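# Transfer tube carrier TC from nest N1 to N2

## Task

Carry the tube carrier TC out of transfer nest N1 and set it down flat in the raised nest N2, fully inside N2's locators, turned so that TC's well A1 sits at the N2 corner labelled A1. At the end every vial in TC must still be upright in its own well; the vial rack R1 and all its vials must be untouched and as they were; the forceps T1 must still be in holder H1, and H1 (which is loose) must be where it began and facing the same way. Nothing may count on the robot holding it in place: release TC and withdraw both grippers before ending.

## Robot and tools

Setup. Two arms, left_arm and right_arm. N1 lies between them and N2 is over on the right_arm side. A triangle printed on TC's top marks its A1 corner. Holder H1 is free-standing, so any bump that shifts or turns it spoils the result. Things may occasionally tug on a held part or nudge a loose one.

Frames. Poses in results use one shared scene frame in metres: origin on the table surface midway between the arms, +z up, +x away from the robot over the table, left_arm toward +y. The arm names do not match image left and right. Orientation is a quaternion in w,x,y,z order. Reported hand positions can be somewhat wrong, worse at long reach. Each gripper has its own axes: fingers extend along its +z, and they open and close along its y. The reported point sits between the finger pads, under 1 cm back from the tips.

execute_actions. Argument "actions" is a list holding at most one entry; optional "pictures" (boolean) asks for camera images. An empty list sends nothing and just reports the state, with pictures. An action entry is {"rows": [...], "steps": n}: 1 to 15 rows, n from 1 to 15 (default 15), one row per control step of 1/30 s, the final row reused if rows run out. Every action must last at least 9 steps. A wait entry is {"steps": n} with n up to 300, counted from the previous result, so your reply time uses up part of it.

Row layout. One flat list of 14 numbers, each in [-1, 1], always covering both arms: left_arm dx, dy, dz, rx, ry, rz, opening, then right_arm in the same order. The first six per arm are an offset, expressed in that gripper's own axes, from the gripper pose shown in the latest result that reports it (before any such result in this scene, and for second or later calls within one reply, from the pose at the start of the action). Every row refers back to that same reference; rows do not add up. Scale: 1.0 equals 0.6 m for dx, dy, dz and 180 degrees for rotation; rx, ry, rz form a single rotation vector. Opening is absolute, not an offset: +1 is fully open (0.087 m), -1 is shut. All-zero offsets are not idle: they pull the arm back to the reference pose. To keep an arm still, send the offset that returns it to its desired pose in the first call of a reply, zeros afterwards, and always the opening it should keep.

Timing. A result is captured 9 steps before its action finishes; those remaining steps execute while you compose the next reply, and the next action begins only after them. Each step the command is clipped to 70 mm and 16 degrees from the measured pose; after the last step the arm continues only up to that clipped pose, so long moves need follow-ups. Position wins over orientation when both cannot be met. Joint friction can leave the hand up to about 31 mm off, and tiny commands may not move it at all.

move. "target": one 14-number row as above, same reference rules. "speed": m/s, 0.002 to 0.5, default 0.25; rotation capped at double that in rad/s. Both grippers travel straight lines that finish together, lasting 0.5 to 10 s (cut off at 10 s). Rotation takes the shorter direction. It ignores obstacles and the other arm, may lag, drift or overshoot the speed (especially near full extension), and sends the opening at the start. The result includes pictures, each gripper's distance to target and a "move:" line giving the ending (done, off_target, moving, held, fault) plus limits: paced means the sent pose was clipped; held means a check blocked some steps, after which motion can be sudden. If only one arm is named, the other finished fine.

wait: "seconds" 0 to 10; sends nothing new. zoom_image: "camera" (cam_head_left, cam_head_right, cam_left_wrist, cam_right_wrist, each 672x504) and "region" [x0, y0, x1, y1] in pixels from the top-left, no larger than 504 by 504. finished_scene: "scene" = current scene number; irreversible, grades the result. A reply with no tool call ends the run.

Result lines. The state line lists each gripper's position and quaternion. "pose unreachable" means a clearance check altered or stopped that arm's command; HELD flags steps where this happened. "Hand target" (only when no steps are pending) shows where each gripper is being driven. grip_measured is the finger opening on the command scale; the last Joint positions value is opening in metres; readings may be off by about 1 mm. FAULT, MOTOR HOT and OVER-TEMPERATURE FAULT lines report stops and heat.

Gripping. To hold, command roughly 0.02 below grip_measured; a smaller margin grips more softly. Pads manage about 20 N; fast closing squeezes harder. Since offsets start from the measured pose, repeating a small push against something rigid adds no force, but against something yielding it goes further.

Joint limits (rad, base to gripper): waist -2.618 to 3.054, shoulder 0 to 3.142, elbow 0 to 3.142, wrist pitch -1.571 to 1.571, wrist yaw -1.571 to 1.571, wrist roll -2.094 to 2.094. Elbows never fully straighten.

Heat. Holding loads warms motors, even while you think. Warning at 75 °C; at 90 °C that arm halts 10 s; at 100 °C it goes limp and drops.

Avoid: arm-to-arm contact, dropping or tipping TC or vials, bumping R1, T1 or H1, slamming or pressing hard, and pushing anything off the table, which ends the scene.

Each tool is called after ">>>" as name(argument=value, ...) on one line, values as JSON.

## Session

>>> execute_actions(actions=[])

Scene clock: 0.00 s of 12600.00 s.
left_arm: end_effector_position=(+0.1944, +0.3229, +0.3153) grip_measured=+0.992 end_effector_quat_wxyz=(+0.586, +0.141, +0.745, +0.285) | right_arm: end_effector_position=(+0.2725, -0.3499, +0.1389) grip_measured=+0.983 end_effector_quat_wxyz=(+0.223, +0.402, +0.888, +0.008)
Joint positions: left_arm=[-0.855  0.757  0.944 -0.522 -1.095  0.339  0.087] | right_arm=[-0.138  1.468  1.244 -0.903  0.077  0.619  0.087]
Joint velocities: left_arm=[ 0.017 -0.012  0.002  0.007 -0.007 -0.022  0.   ] | right_arm=[-0.012 -0.007 -0.007  0.037 -0.037 -0.066  0.   ]
Hand target (left_arm): +0.194, +0.323, +0.315; +0.586, +0.141, +0.745, +0.285
Hand target (right_arm): +0.273, -0.350, +0.139; +0.223, +0.402, +0.888, +0.008

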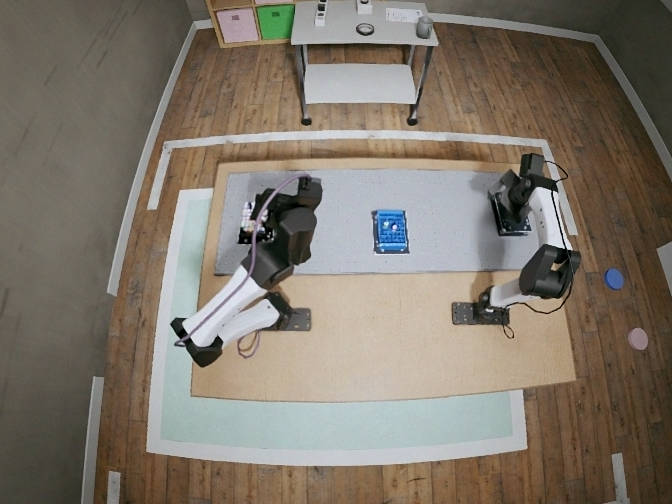

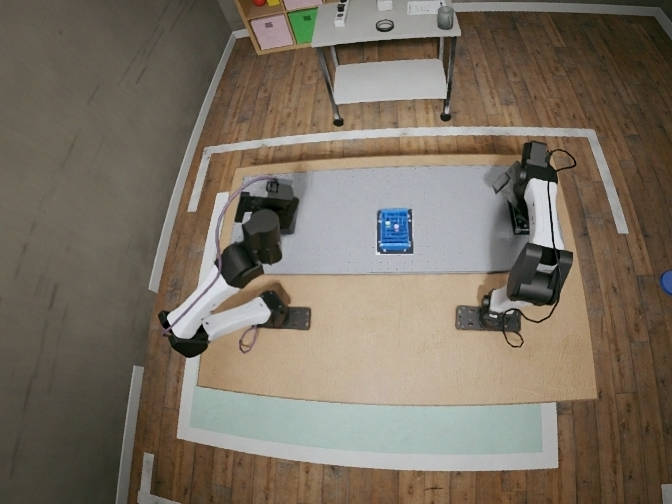

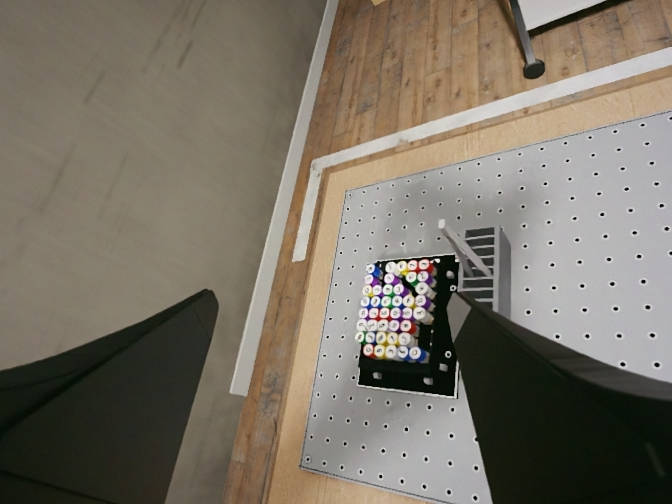

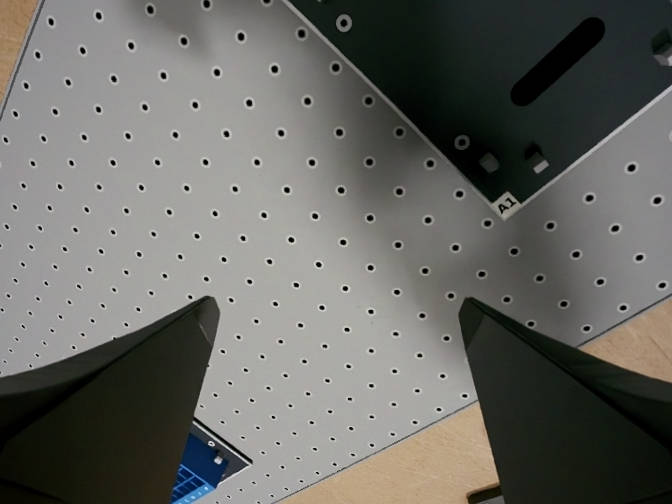

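>>> zoom_image(camera="cam_head_left", region=[360, 195, 425, 265])

>>> zoom_image(camera="cam_head_left", region=[440, 150, 600, 340])

Region (360, 195, 425, 265) of cam_head_left's 672x504 image, scaled by 7.200, with more detail than that image has; it fills the left 468 columns of this view, and the rest is white.

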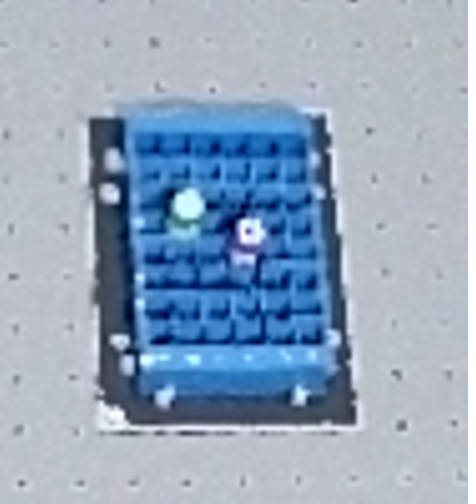

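Region (440, 150, 600, 340) of cam_head_left's 672x504 image, scaled by 2.653, with more detail than that image has; it fills the left 424 columns of this view, and the rest is white.

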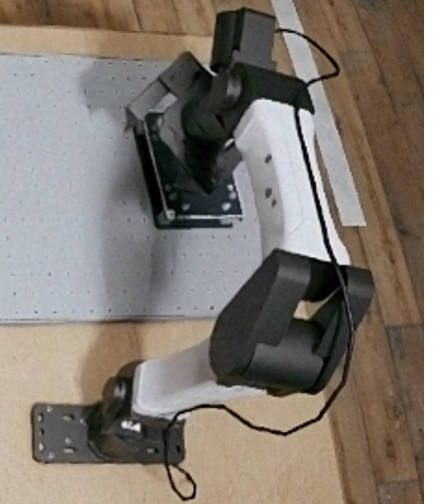

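>>> move(target=[0,0,0,0,0,0,1,0.38,0.326,-0.245,0.005,0.148,-0.266,1])

Scene clock: 3.37 s of 12600.00 s.
left_arm: end_effector_position=(+0.1945, +0.3229, +0.3155) grip_measured=+0.992 end_effector_quat_wxyz=(+0.586, +0.141, +0.745, +0.284) | right_arm: end_effector_position=(+0.2241, -0.0310, +0.2241) grip_measured=+0.983 end_effector_quat_wxyz=(+0.092, +0.009, +0.992, +0.089)
Joint positions: left_arm=[-0.855  0.757  0.944 -0.521 -1.095  0.339  0.087] | right_arm=[ 0.766  1.942  2.168 -1.541 -0.017  0.711  0.087]
Joint velocities: left_arm=[-0.012 -0.007  0.012 -0.007 -0.022  0.007 -0.   ] | right_arm=[-0.002  0.002 -0.007 -0.037 -0.037 -0.037 -0.   ]
Hand target (left_arm): +0.194, +0.323, +0.315; +0.586, +0.141, +0.745, +0.285
Hand target (right_arm): +0.224, -0.029, +0.223; +0.084, +0.005, +0.992, +0.089
Off the commanded pose (left_arm): 0.000 m, 0 deg.
Off the commanded pose (right_arm): 0.006 m, 15 deg.
joint sent to its limit (right arm) — the command would take joint 4 (wrist pitch) past its lower limit, so that joint was sent only as far as its limit.
Kept back: nothing.
move: off_target (right_arm)

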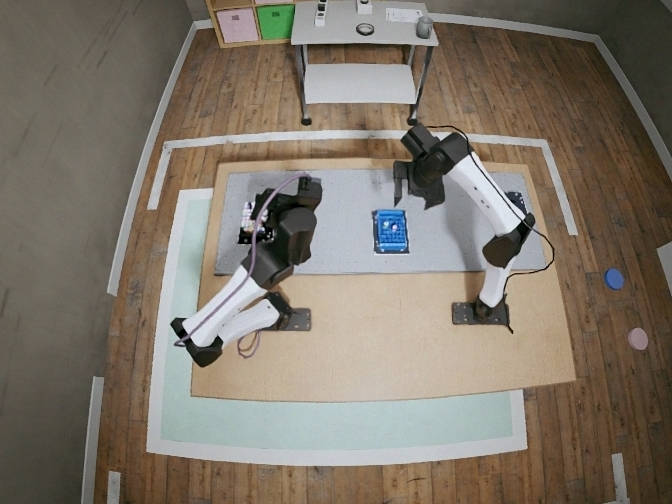

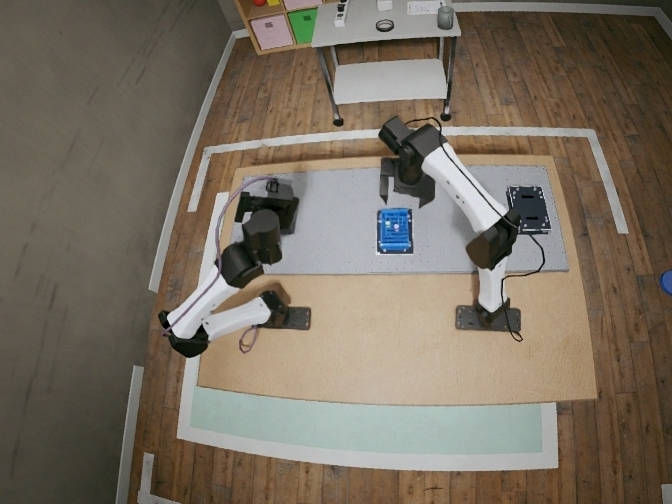

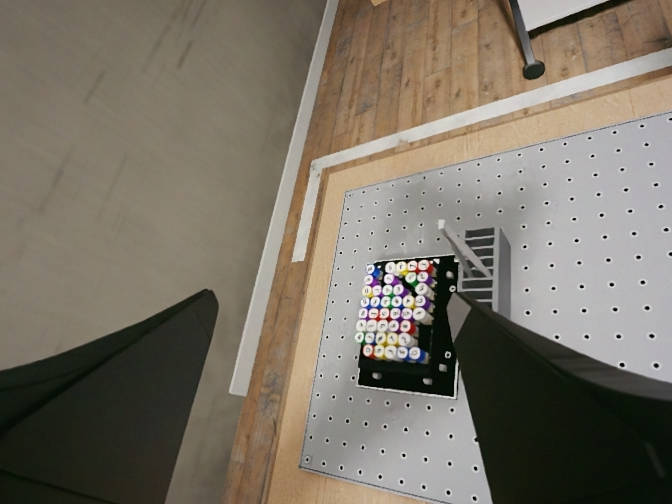

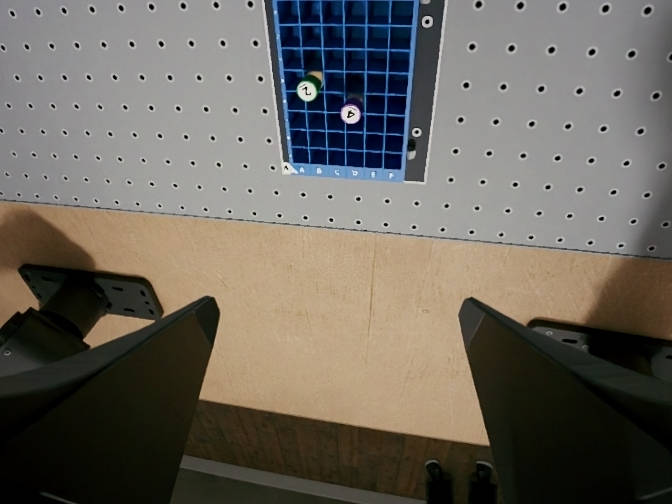

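>>> move(target=[0,0,0,0,0,0,1,0.009,-0.016,0.192,0.057,0.059,-0.006,1])

Scene clock: 4.77 s of 12600.00 s.
left_arm: end_effector_position=(+0.1946, +0.3228, +0.3157) grip_measured=+0.992 end_effector_quat_wxyz=(+0.587, +0.140, +0.745, +0.284) | right_arm: end_effector_position=(+0.2361, -0.0230, +0.1100) grip_measured=+0.983 end_effector_quat_wxyz=(-0.010, +0.005, +1.000, -0.001)
Joint positions: left_arm=[-0.855  0.757  0.944 -0.519 -1.095  0.339  0.087] | right_arm=[ 0.766  2.19   2.07  -1.467 -0.011  0.7    0.087]
Joint velocities: left_arm=[-0.007 -0.002 -0.007  0.022 -0.037 -0.007  0.001] | right_arm=[-0.012  0.017 -0.007  0.007 -0.051  0.022 -0.001]
Hand target (left_arm): +0.195, +0.323, +0.316; +0.587, +0.141, +0.745, +0.284
Hand target (right_arm): +0.239, -0.021, +0.109; -0.001, -0.001, +1.000, +0.000
Off the commanded pose (left_arm): 0.000 m, 0 deg.
Off the commanded pose (right_arm): 0.005 m, 1 deg.
Kept back: nothing.
move: done

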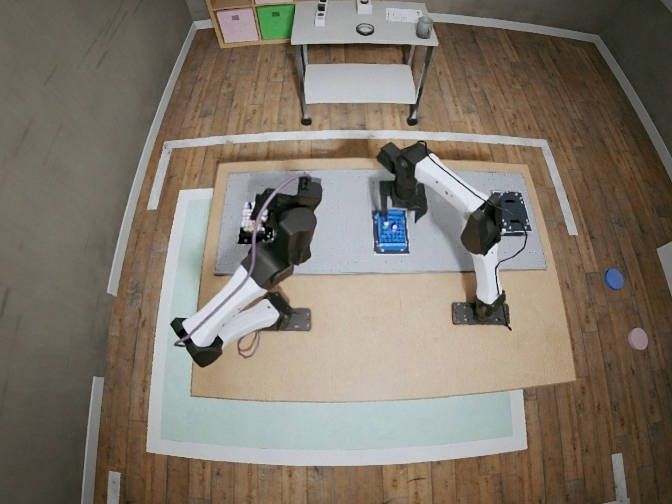

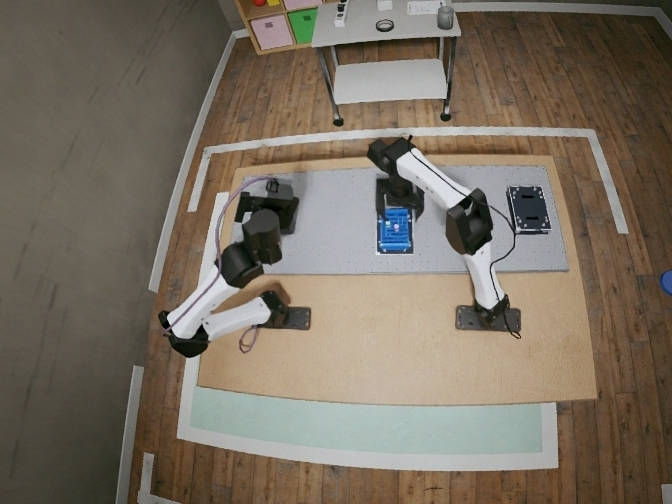

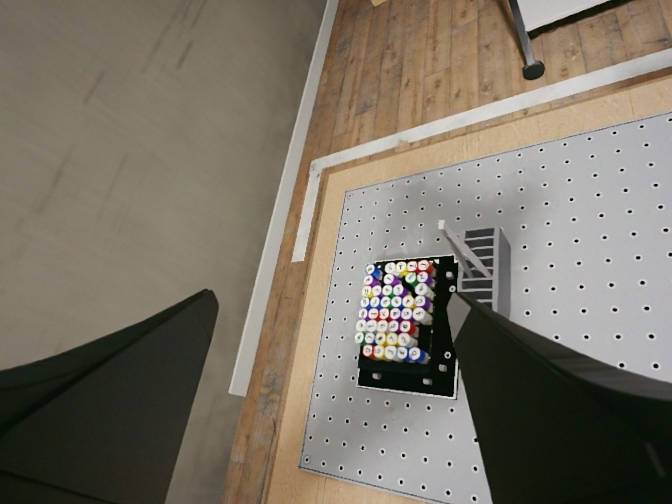

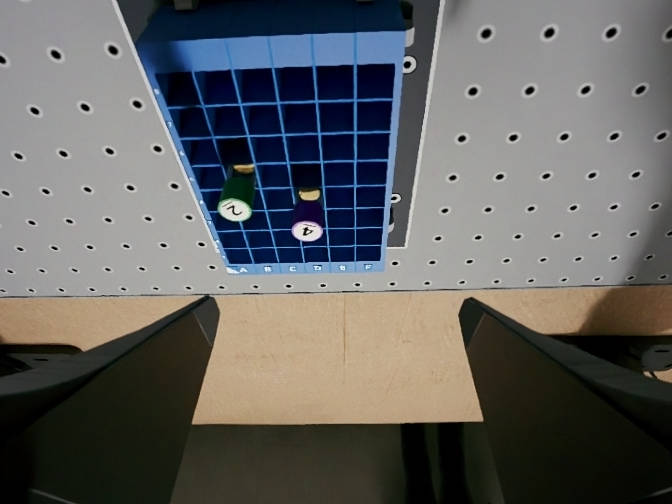

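>>> move(target=[0,0,0,0,0,0,1,0,0.033,0.05,0,0,0,1], speed=0.1)

>>> zoom_image(camera="cam_head_right", region=[350, 170, 440, 260])

Scene clock: 6.50 s of 12600.00 s.
left_arm: end_effector_position=(+0.1946, +0.3227, +0.3157) grip_measured=+0.992 end_effector_quat_wxyz=(+0.587, +0.140, +0.745, +0.284) | right_arm: end_effector_position=(+0.2372, -0.0056, +0.0890) grip_measured=+0.983 end_effector_quat_wxyz=(-0.004, +0.004, +1.000, +0.003)
Joint positions: left_arm=[-0.855  0.757  0.944 -0.519 -1.095  0.339  0.087] | right_arm=[ 0.795  2.226  2.047 -1.395 -0.01   0.729  0.087]
Joint velocities: left_arm=[ 0.012 -0.012  0.002 -0.007 -0.007 -0.022  0.001] | right_arm=[-0.002 -0.007 -0.027 -0.095 -0.051 -0.051 -0.   ]
Hand target (left_arm): +0.195, +0.323, +0.316; +0.587, +0.140, +0.745, +0.284
Hand target (right_arm): +0.235, -0.004, +0.080; -0.010, +0.005, +1.000, -0.001
Off the commanded pose (left_arm): 0.000 m, 0 deg.
Off the commanded pose (right_arm): 0.010 m, 1 deg.
Kept back: nothing.
move: done

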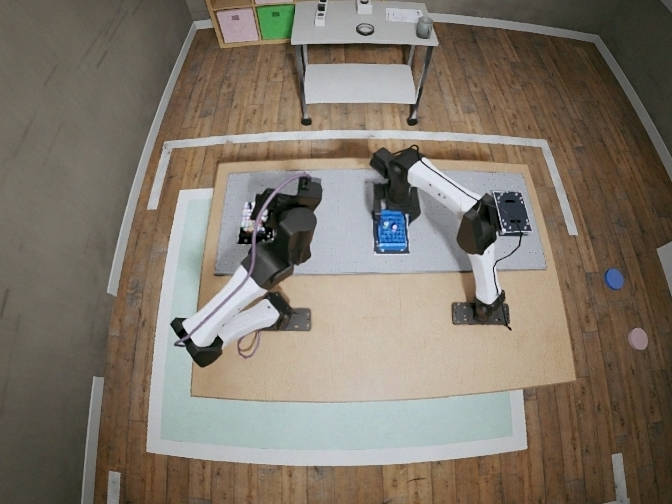

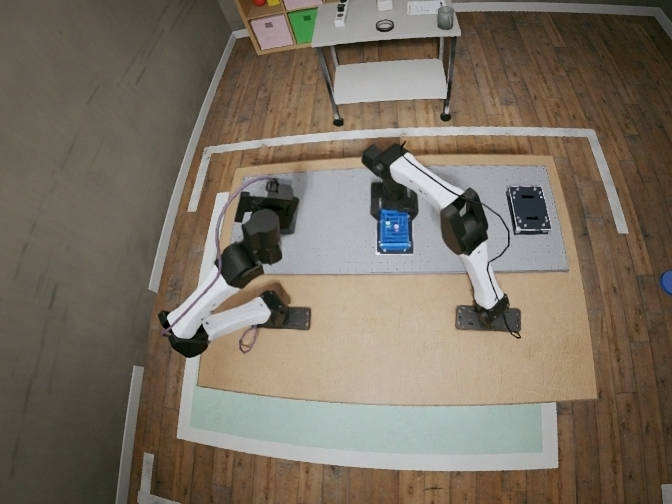

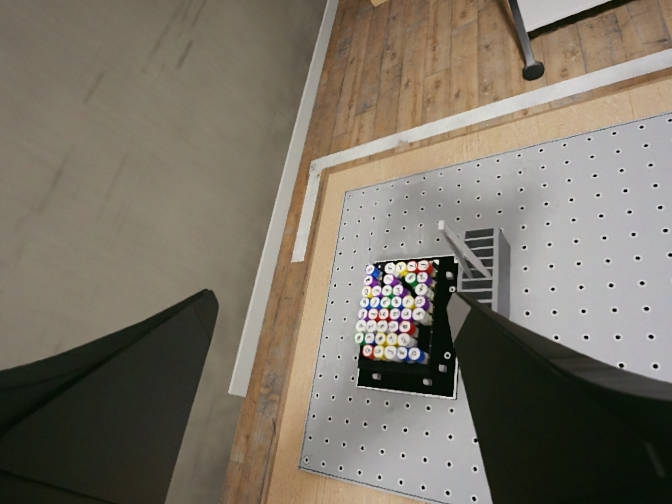

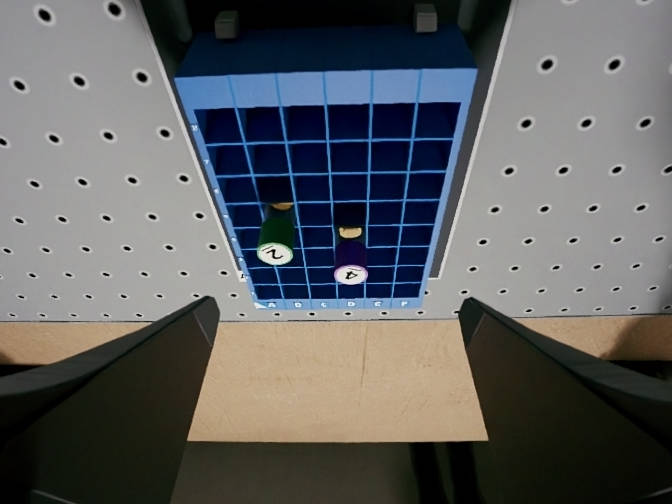

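Region (350, 170, 440, 260) of cam_head_right's 672x504 image, scaled by 5.600, with more detail than that image has.

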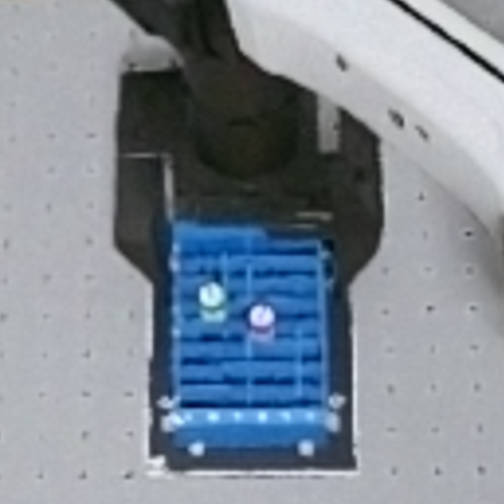

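>>> move(target=[0,0,0,0,0,0,1,0.035,0.006,0.055,0,0,-0.009,1], speed=0.06)

>>> zoom_image(camera="cam_head_right", region=[350, 170, 440, 260])

Scene clock: 7.90 s of 12600.00 s.
left_arm: end_effector_position=(+0.1947, +0.3227, +0.3159) grip_measured=+0.992 end_effector_quat_wxyz=(+0.587, +0.140, +0.745, +0.284) | right_arm: end_effector_position=(+0.2172, -0.0075, +0.0568) grip_measured=+0.983 end_effector_quat_wxyz=(-0.014, -0.008, +1.000, -0.007)
Joint positions: left_arm=[-0.855  0.757  0.944 -0.518 -1.095  0.339  0.087] | right_arm=[ 0.826  2.187  1.853 -1.265 -0.009  0.736  0.087]
Joint velocities: left_arm=[-0.017  0.007 -0.017 -0.022 -0.022 -0.022  0.   ] | right_arm=[-0.012  0.007 -0.022 -0.022 -0.066 -0.022  0.   ]
Hand target (left_arm): +0.195, +0.323, +0.316; +0.587, +0.140, +0.745, +0.284
Hand target (right_arm): +0.215, -0.002, +0.056; -0.005, -0.010, +1.000, +0.003
Off the commanded pose (left_arm): 0.000 m, 0 deg.
Off the commanded pose (right_arm): 0.006 m, 2 deg.
Kept back: nothing.
move: done

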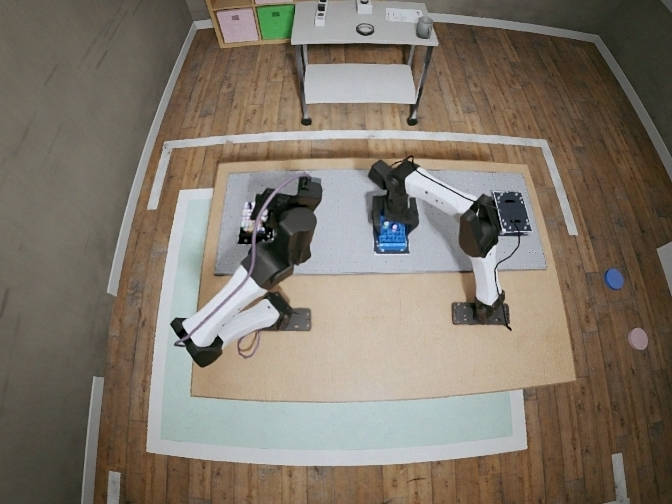

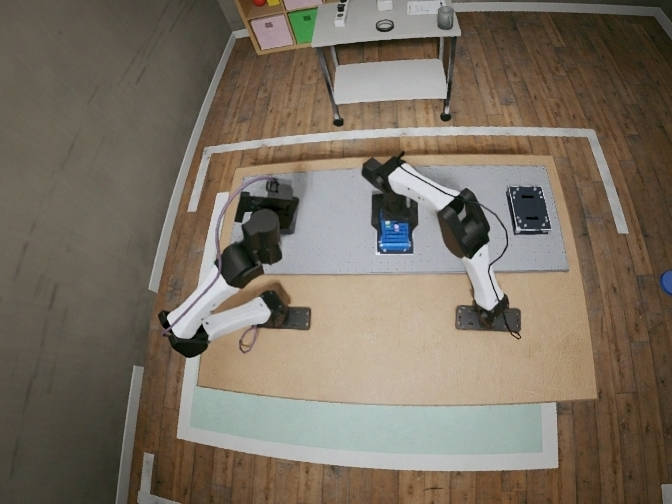

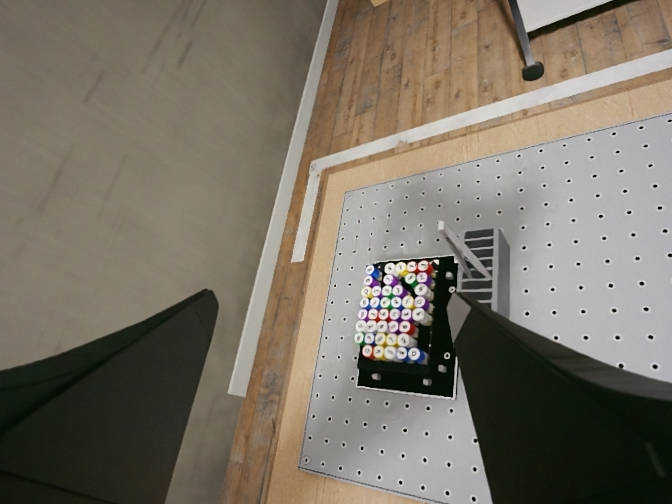

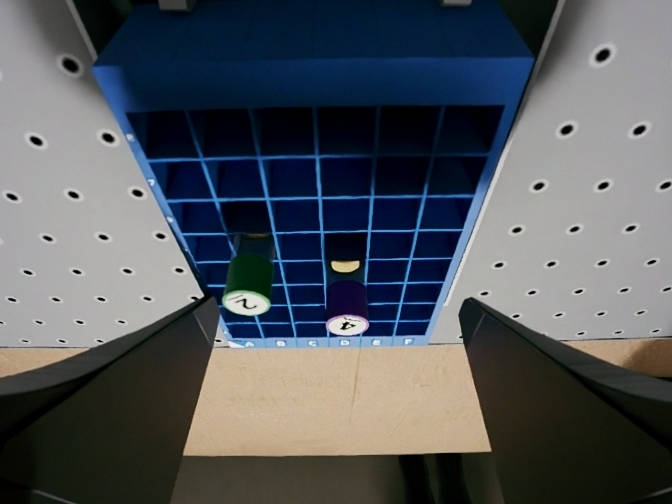

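Region (350, 170, 440, 260) of cam_head_right's 672x504 image, scaled by 5.600, with more detail than that image has.

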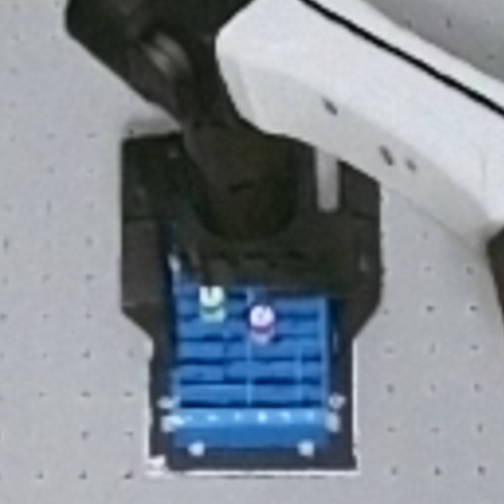

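>>> move(target=[0,0,0,0,0,0,1,0,0.016,0.012,0.004,-0.008,-0.006,1], speed=0.04)

Scene clock: 8.83 s of 12600.00 s.
left_arm: end_effector_position=(+0.1947, +0.3226, +0.3160) grip_measured=+0.992 end_effector_quat_wxyz=(+0.588, +0.139, +0.745, +0.283) | right_arm: end_effector_position=(+0.2170, -0.0075, +0.0563) grip_measured=+0.983 end_effector_quat_wxyz=(-0.008, -0.011, +1.000, -0.013)
Joint positions: left_arm=[-0.855  0.757  0.944 -0.516 -1.095  0.339  0.087] | right_arm=[ 0.834  2.187  1.852 -1.265  0.008  0.737  0.087]
Joint velocities: left_arm=[-0.007 -0.007  0.002 -0.081  0.051 -0.007  0.   ] | right_arm=[ 0.007 -0.022  0.007  0.007 -0.022 -0.022 -0.   ]
Hand target (left_arm): +0.195, +0.323, +0.316; +0.587, +0.140, +0.745, +0.284
Hand target (right_arm): +0.217, +0.002, +0.050; -0.001, -0.017, +1.000, -0.012
Off the commanded pose (left_arm): 0.000 m, 0 deg.
Off the commanded pose (right_arm): 0.012 m, 1 deg.
Kept back: nothing.
move: off_target (right_arm)

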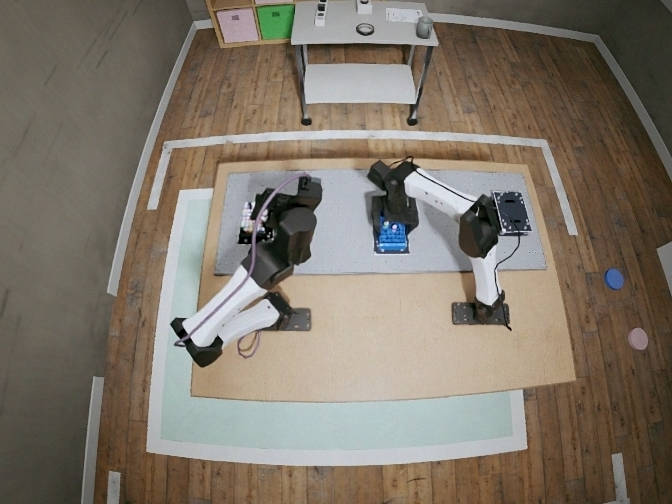

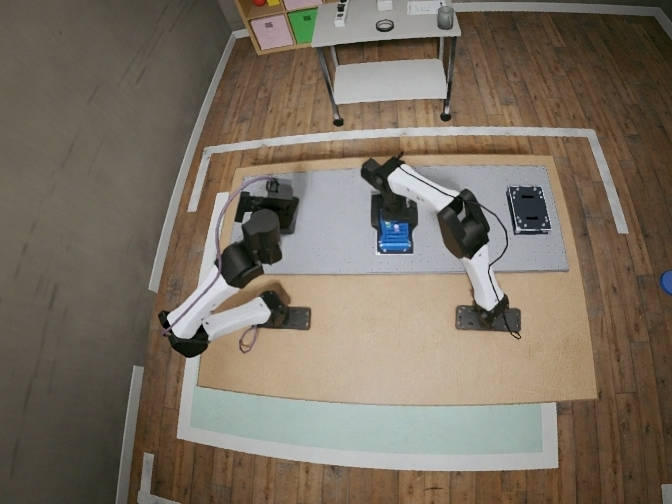

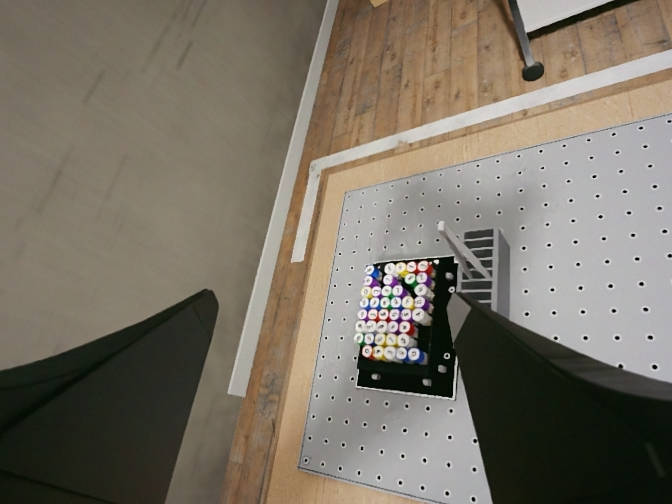

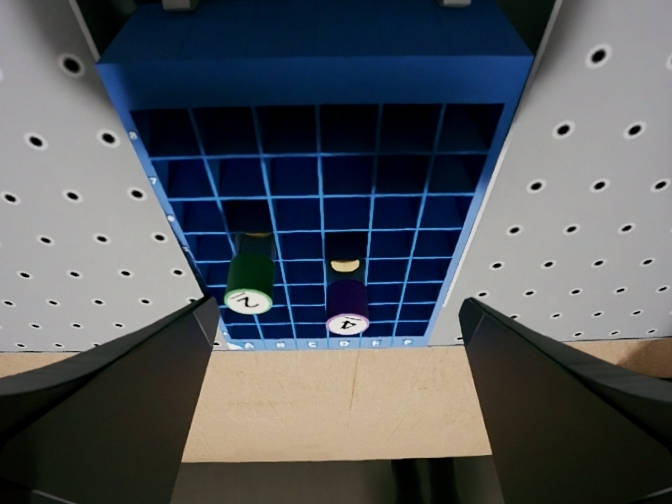

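>>> move(target=[0,0,0,0,0,0,1,-0.01,0.026,0.005,0,0,0,1], speed=0.04)

Scene clock: 9.80 s of 12600.00 s.
left_arm: end_effector_position=(+0.1948, +0.3225, +0.3161) grip_measured=+0.992 end_effector_quat_wxyz=(+0.588, +0.139, +0.745, +0.283) | right_arm: end_effector_position=(+0.2248, +0.0047, +0.0553) grip_measured=+0.983 end_effector_quat_wxyz=(-0.002, -0.010, +1.000, -0.008)
Joint positions: left_arm=[-0.855  0.757  0.944 -0.516 -1.095  0.339  0.087] | right_arm=[ 0.842  2.234  1.927 -1.278  0.01   0.747  0.087]
Joint velocities: left_arm=[-0.007  0.002 -0.007  0.007 -0.022 -0.037 -0.001] | right_arm=[ 0.007  0.007 -0.027  0.022  0.022 -0.022  0.001]
Hand target (left_arm): +0.195, +0.323, +0.316; +0.588, +0.139, +0.745, +0.283
Hand target (right_arm): +0.223, +0.008, +0.053; -0.007, -0.011, +1.000, -0.012
Off the commanded pose (left_arm): 0.000 m, 0 deg.
Off the commanded pose (right_arm): 0.005 m, 1 deg.
Kept back: nothing.
move: done

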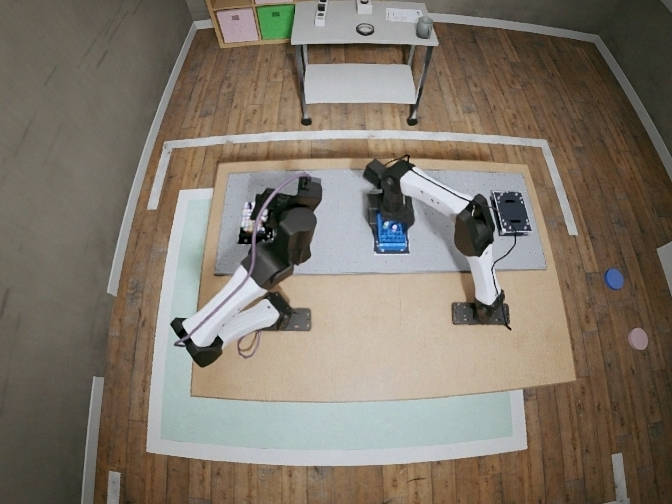

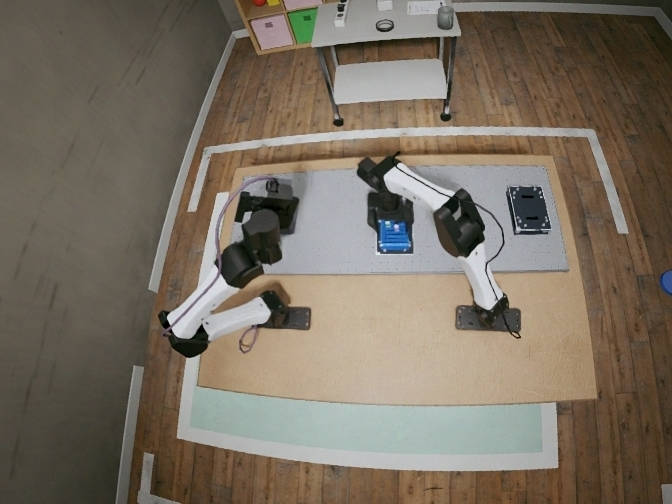

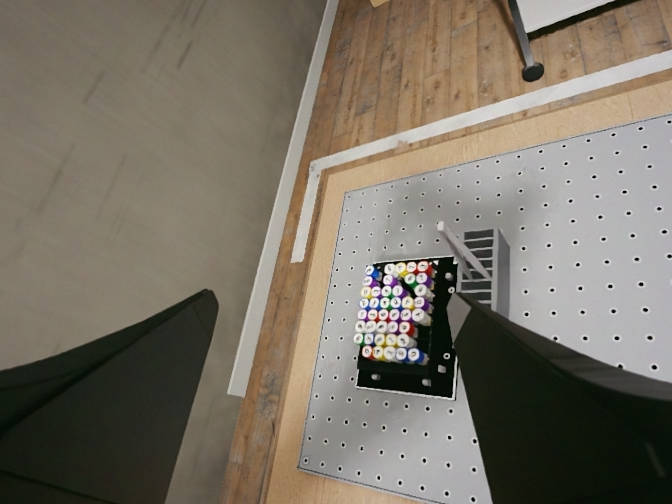

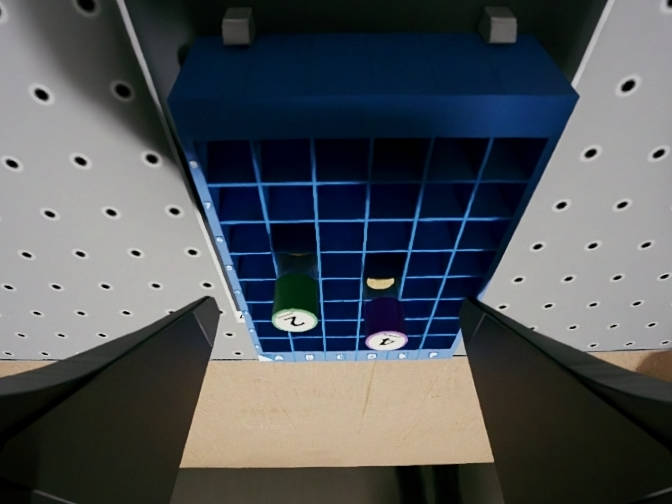

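>>> move(target=[0,0,0,0,0,0,1,0.015,-0.01,0.012,0,0,0,1], speed=0.04)

Scene clock: 10.77 s of 12600.00 s.
left_arm: end_effector_position=(+0.1948, +0.3225, +0.3163) grip_measured=+0.992 end_effector_quat_wxyz=(+0.588, +0.139, +0.745, +0.283) | right_arm: end_effector_position=(+0.2231, +0.0031, +0.0542) grip_measured=+0.983 end_effector_quat_wxyz=(+0.007, -0.009, +1.000, +0.000)
Joint positions: left_arm=[-0.855  0.757  0.944 -0.515 -1.095  0.339  0.087] | right_arm=[ 0.842  2.195  1.861 -1.226  0.01   0.748  0.087]
Joint velocities: left_arm=[-0.002 -0.007 -0.017 -0.007 -0.051  0.007 -0.   ] | right_arm=[-0.002  0.017 -0.002  0.051 -0.022  0.007 -0.001]
Hand target (left_arm): +0.195, +0.323, +0.316; +0.588, +0.139, +0.745, +0.283
Hand target (right_arm): +0.216, -0.002, +0.049; -0.002, -0.010, +1.000, -0.009
Off the commanded pose (left_arm): 0.000 m, 0 deg.
Off the commanded pose (right_arm): 0.010 m, 1 deg.
Kept back: nothing.
move: done

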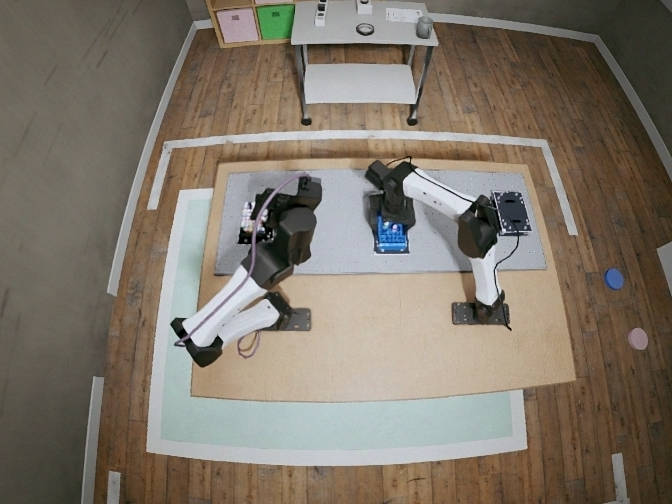

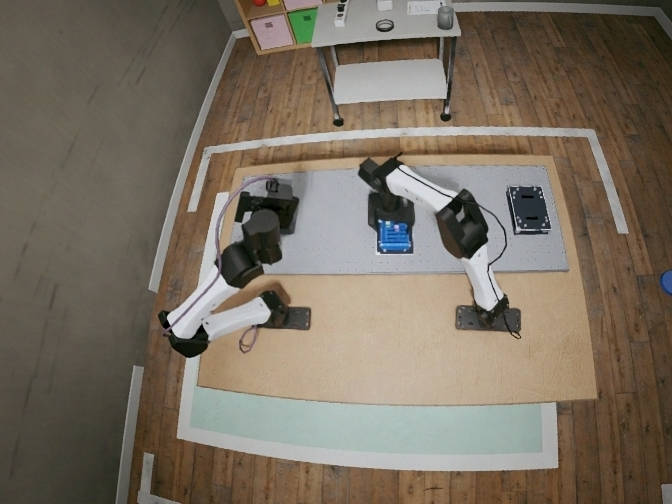

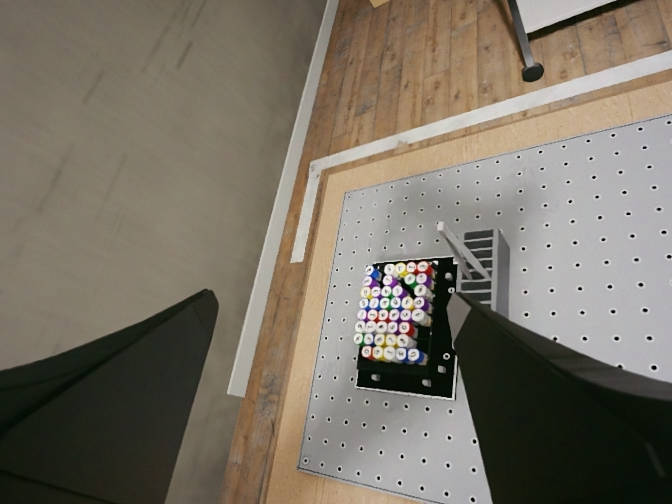

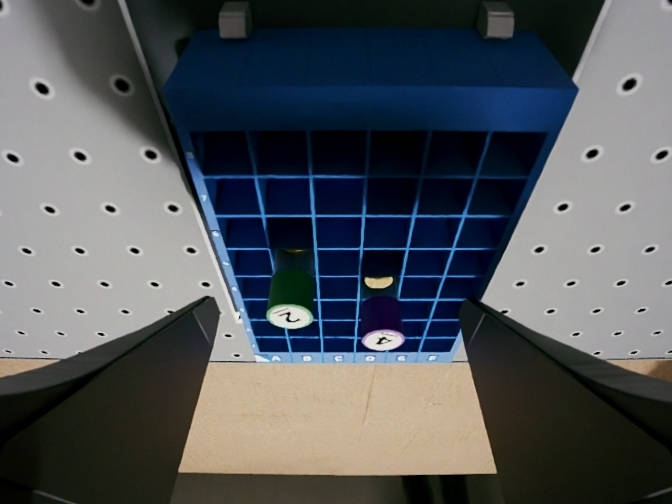

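Try waist-only tangential move.

>>> move(target=[0,0,0,0,0,0,1,-0.015,-0.017,0,0,0,0,1], speed=0.03)

Scene clock: 11.70 s of 12600.00 s.
left_arm: end_effector_position=(+0.1949, +0.3224, +0.3163) grip_measured=+0.992 end_effector_quat_wxyz=(+0.589, +0.139, +0.745, +0.283) | right_arm: end_effector_position=(+0.2237, +0.0025, +0.0549) grip_measured=+0.983 end_effector_quat_wxyz=(-0.002, -0.007, +1.000, +0.010)
Joint positions: left_arm=[-0.855  0.757  0.944 -0.514 -1.095  0.339  0.087] | right_arm=[ 0.829  2.195  1.861 -1.226 -0.018  0.739  0.087]
Joint velocities: left_arm=[-0.002 -0.002 -0.002 -0.022  0.022 -0.007  0.001] | right_arm=[-0.007 -0.012  0.017 -0.022 -0.037 -0.051  0.001]
Hand target (left_arm): +0.195, +0.322, +0.316; +0.588, +0.139, +0.745, +0.283
Hand target (right_arm): +0.232, -0.007, +0.054; +0.007, -0.009, +1.000, +0.000
Off the commanded pose (left_arm): 0.000 m, 0 deg.
Off the commanded pose (right_arm): 0.013 m, 2 deg.
Kept back: nothing.
move: off_target (right_arm)

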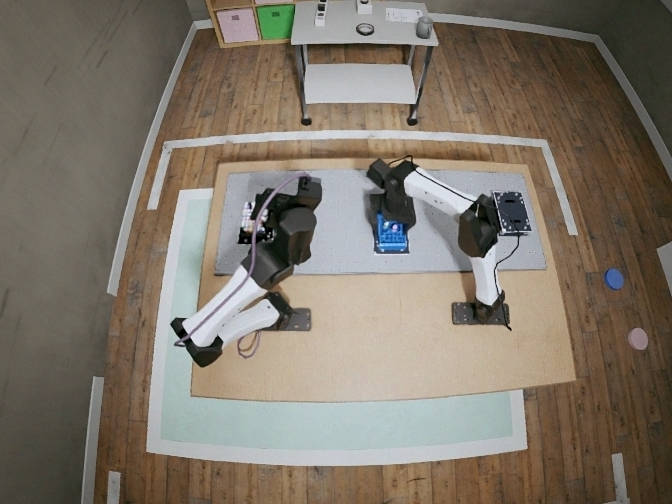

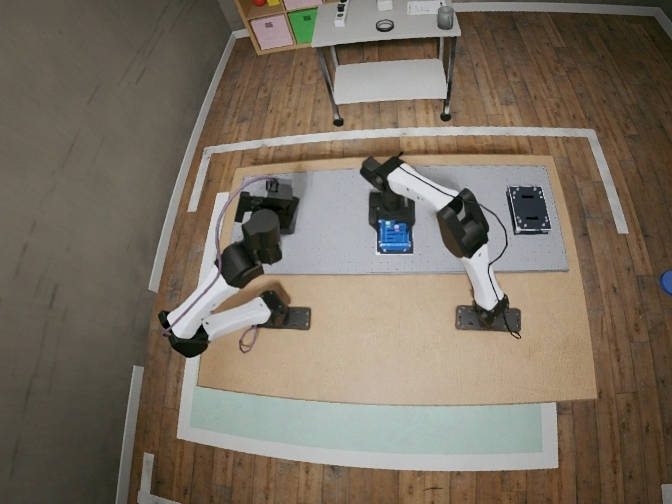

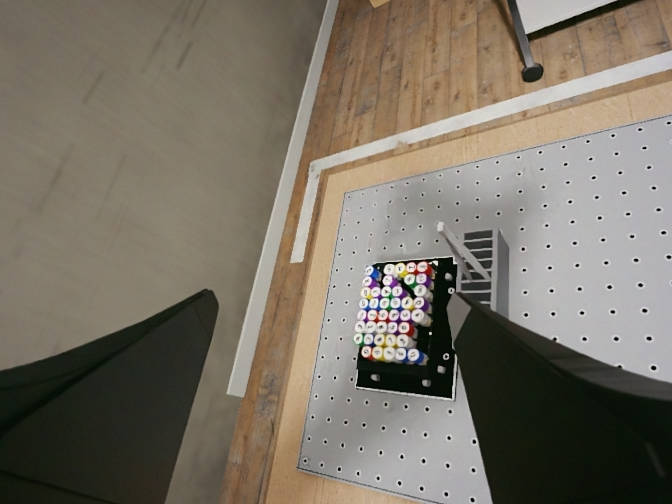

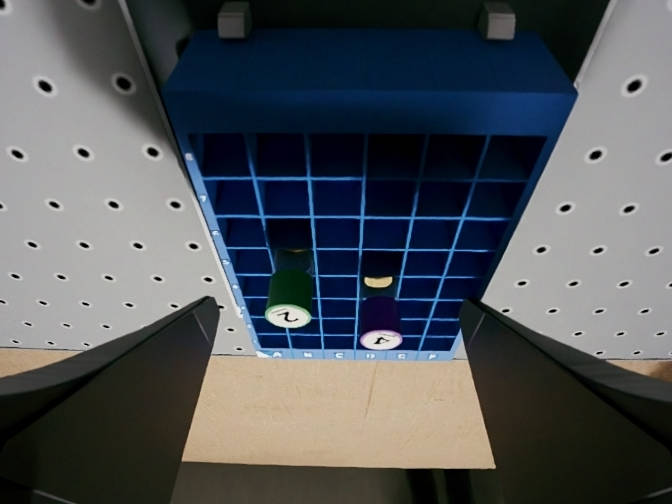

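>>> move(target=[0,0,0,0,0,0,1,0.005,-0.012,-0.03,-0.006,0,0,1], speed=0.04)

Scene clock: 12.77 s of 12600.00 s.
left_arm: end_effector_position=(+0.1949, +0.3224, +0.3165) grip_measured=+0.992 end_effector_quat_wxyz=(+0.589, +0.138, +0.745, +0.283) | right_arm: end_effector_position=(+0.2238, -0.0003, +0.0665) grip_measured=+0.983 end_effector_quat_wxyz=(+0.002, -0.008, +1.000, +0.017)
Joint positions: left_arm=[-0.855  0.757  0.944 -0.513 -1.095  0.339  0.087] | right_arm=[ 0.822  2.165  1.861 -1.239 -0.023  0.732  0.087]
Joint velocities: left_arm=[-0.002 -0.002 -0.022  0.007  0.007 -0.022  0.   ] | right_arm=[-0.002  0.007 -0.002 -0.022  0.066  0.022  0.   ]
Hand target (left_arm): +0.195, +0.322, +0.316; +0.589, +0.138, +0.745, +0.283
Hand target (right_arm): +0.221, -0.005, +0.073; -0.002, -0.007, +1.000, +0.020
Off the commanded pose (left_arm): 0.000 m, 0 deg.
Off the commanded pose (right_arm): 0.008 m, 1 deg.
Kept back: nothing.
move: done

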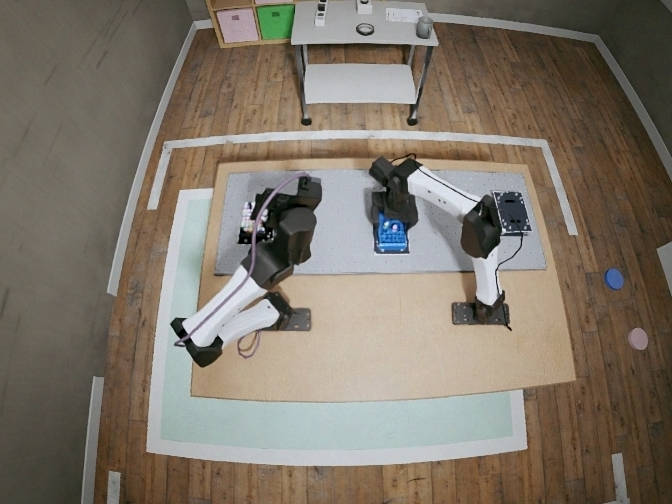

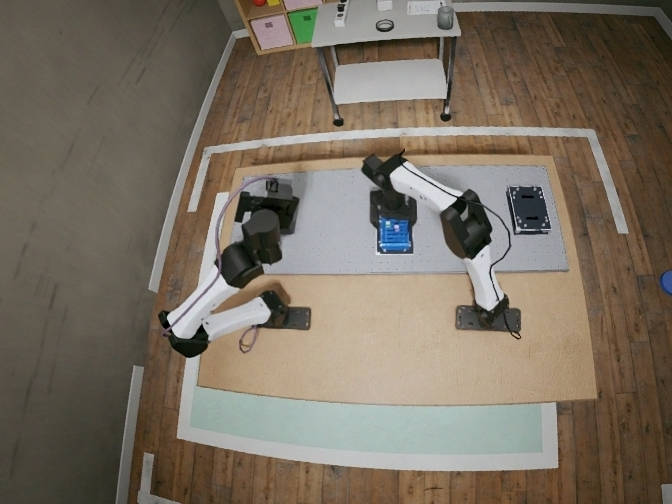

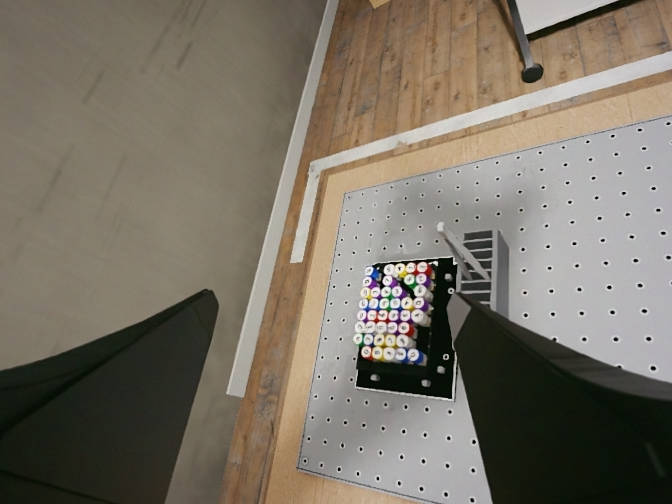

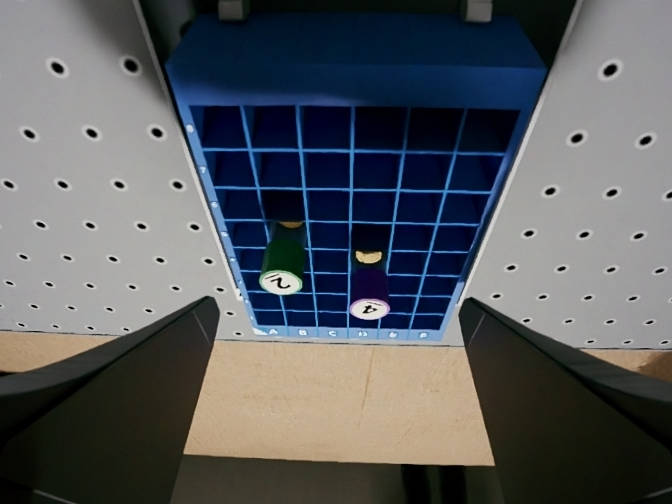

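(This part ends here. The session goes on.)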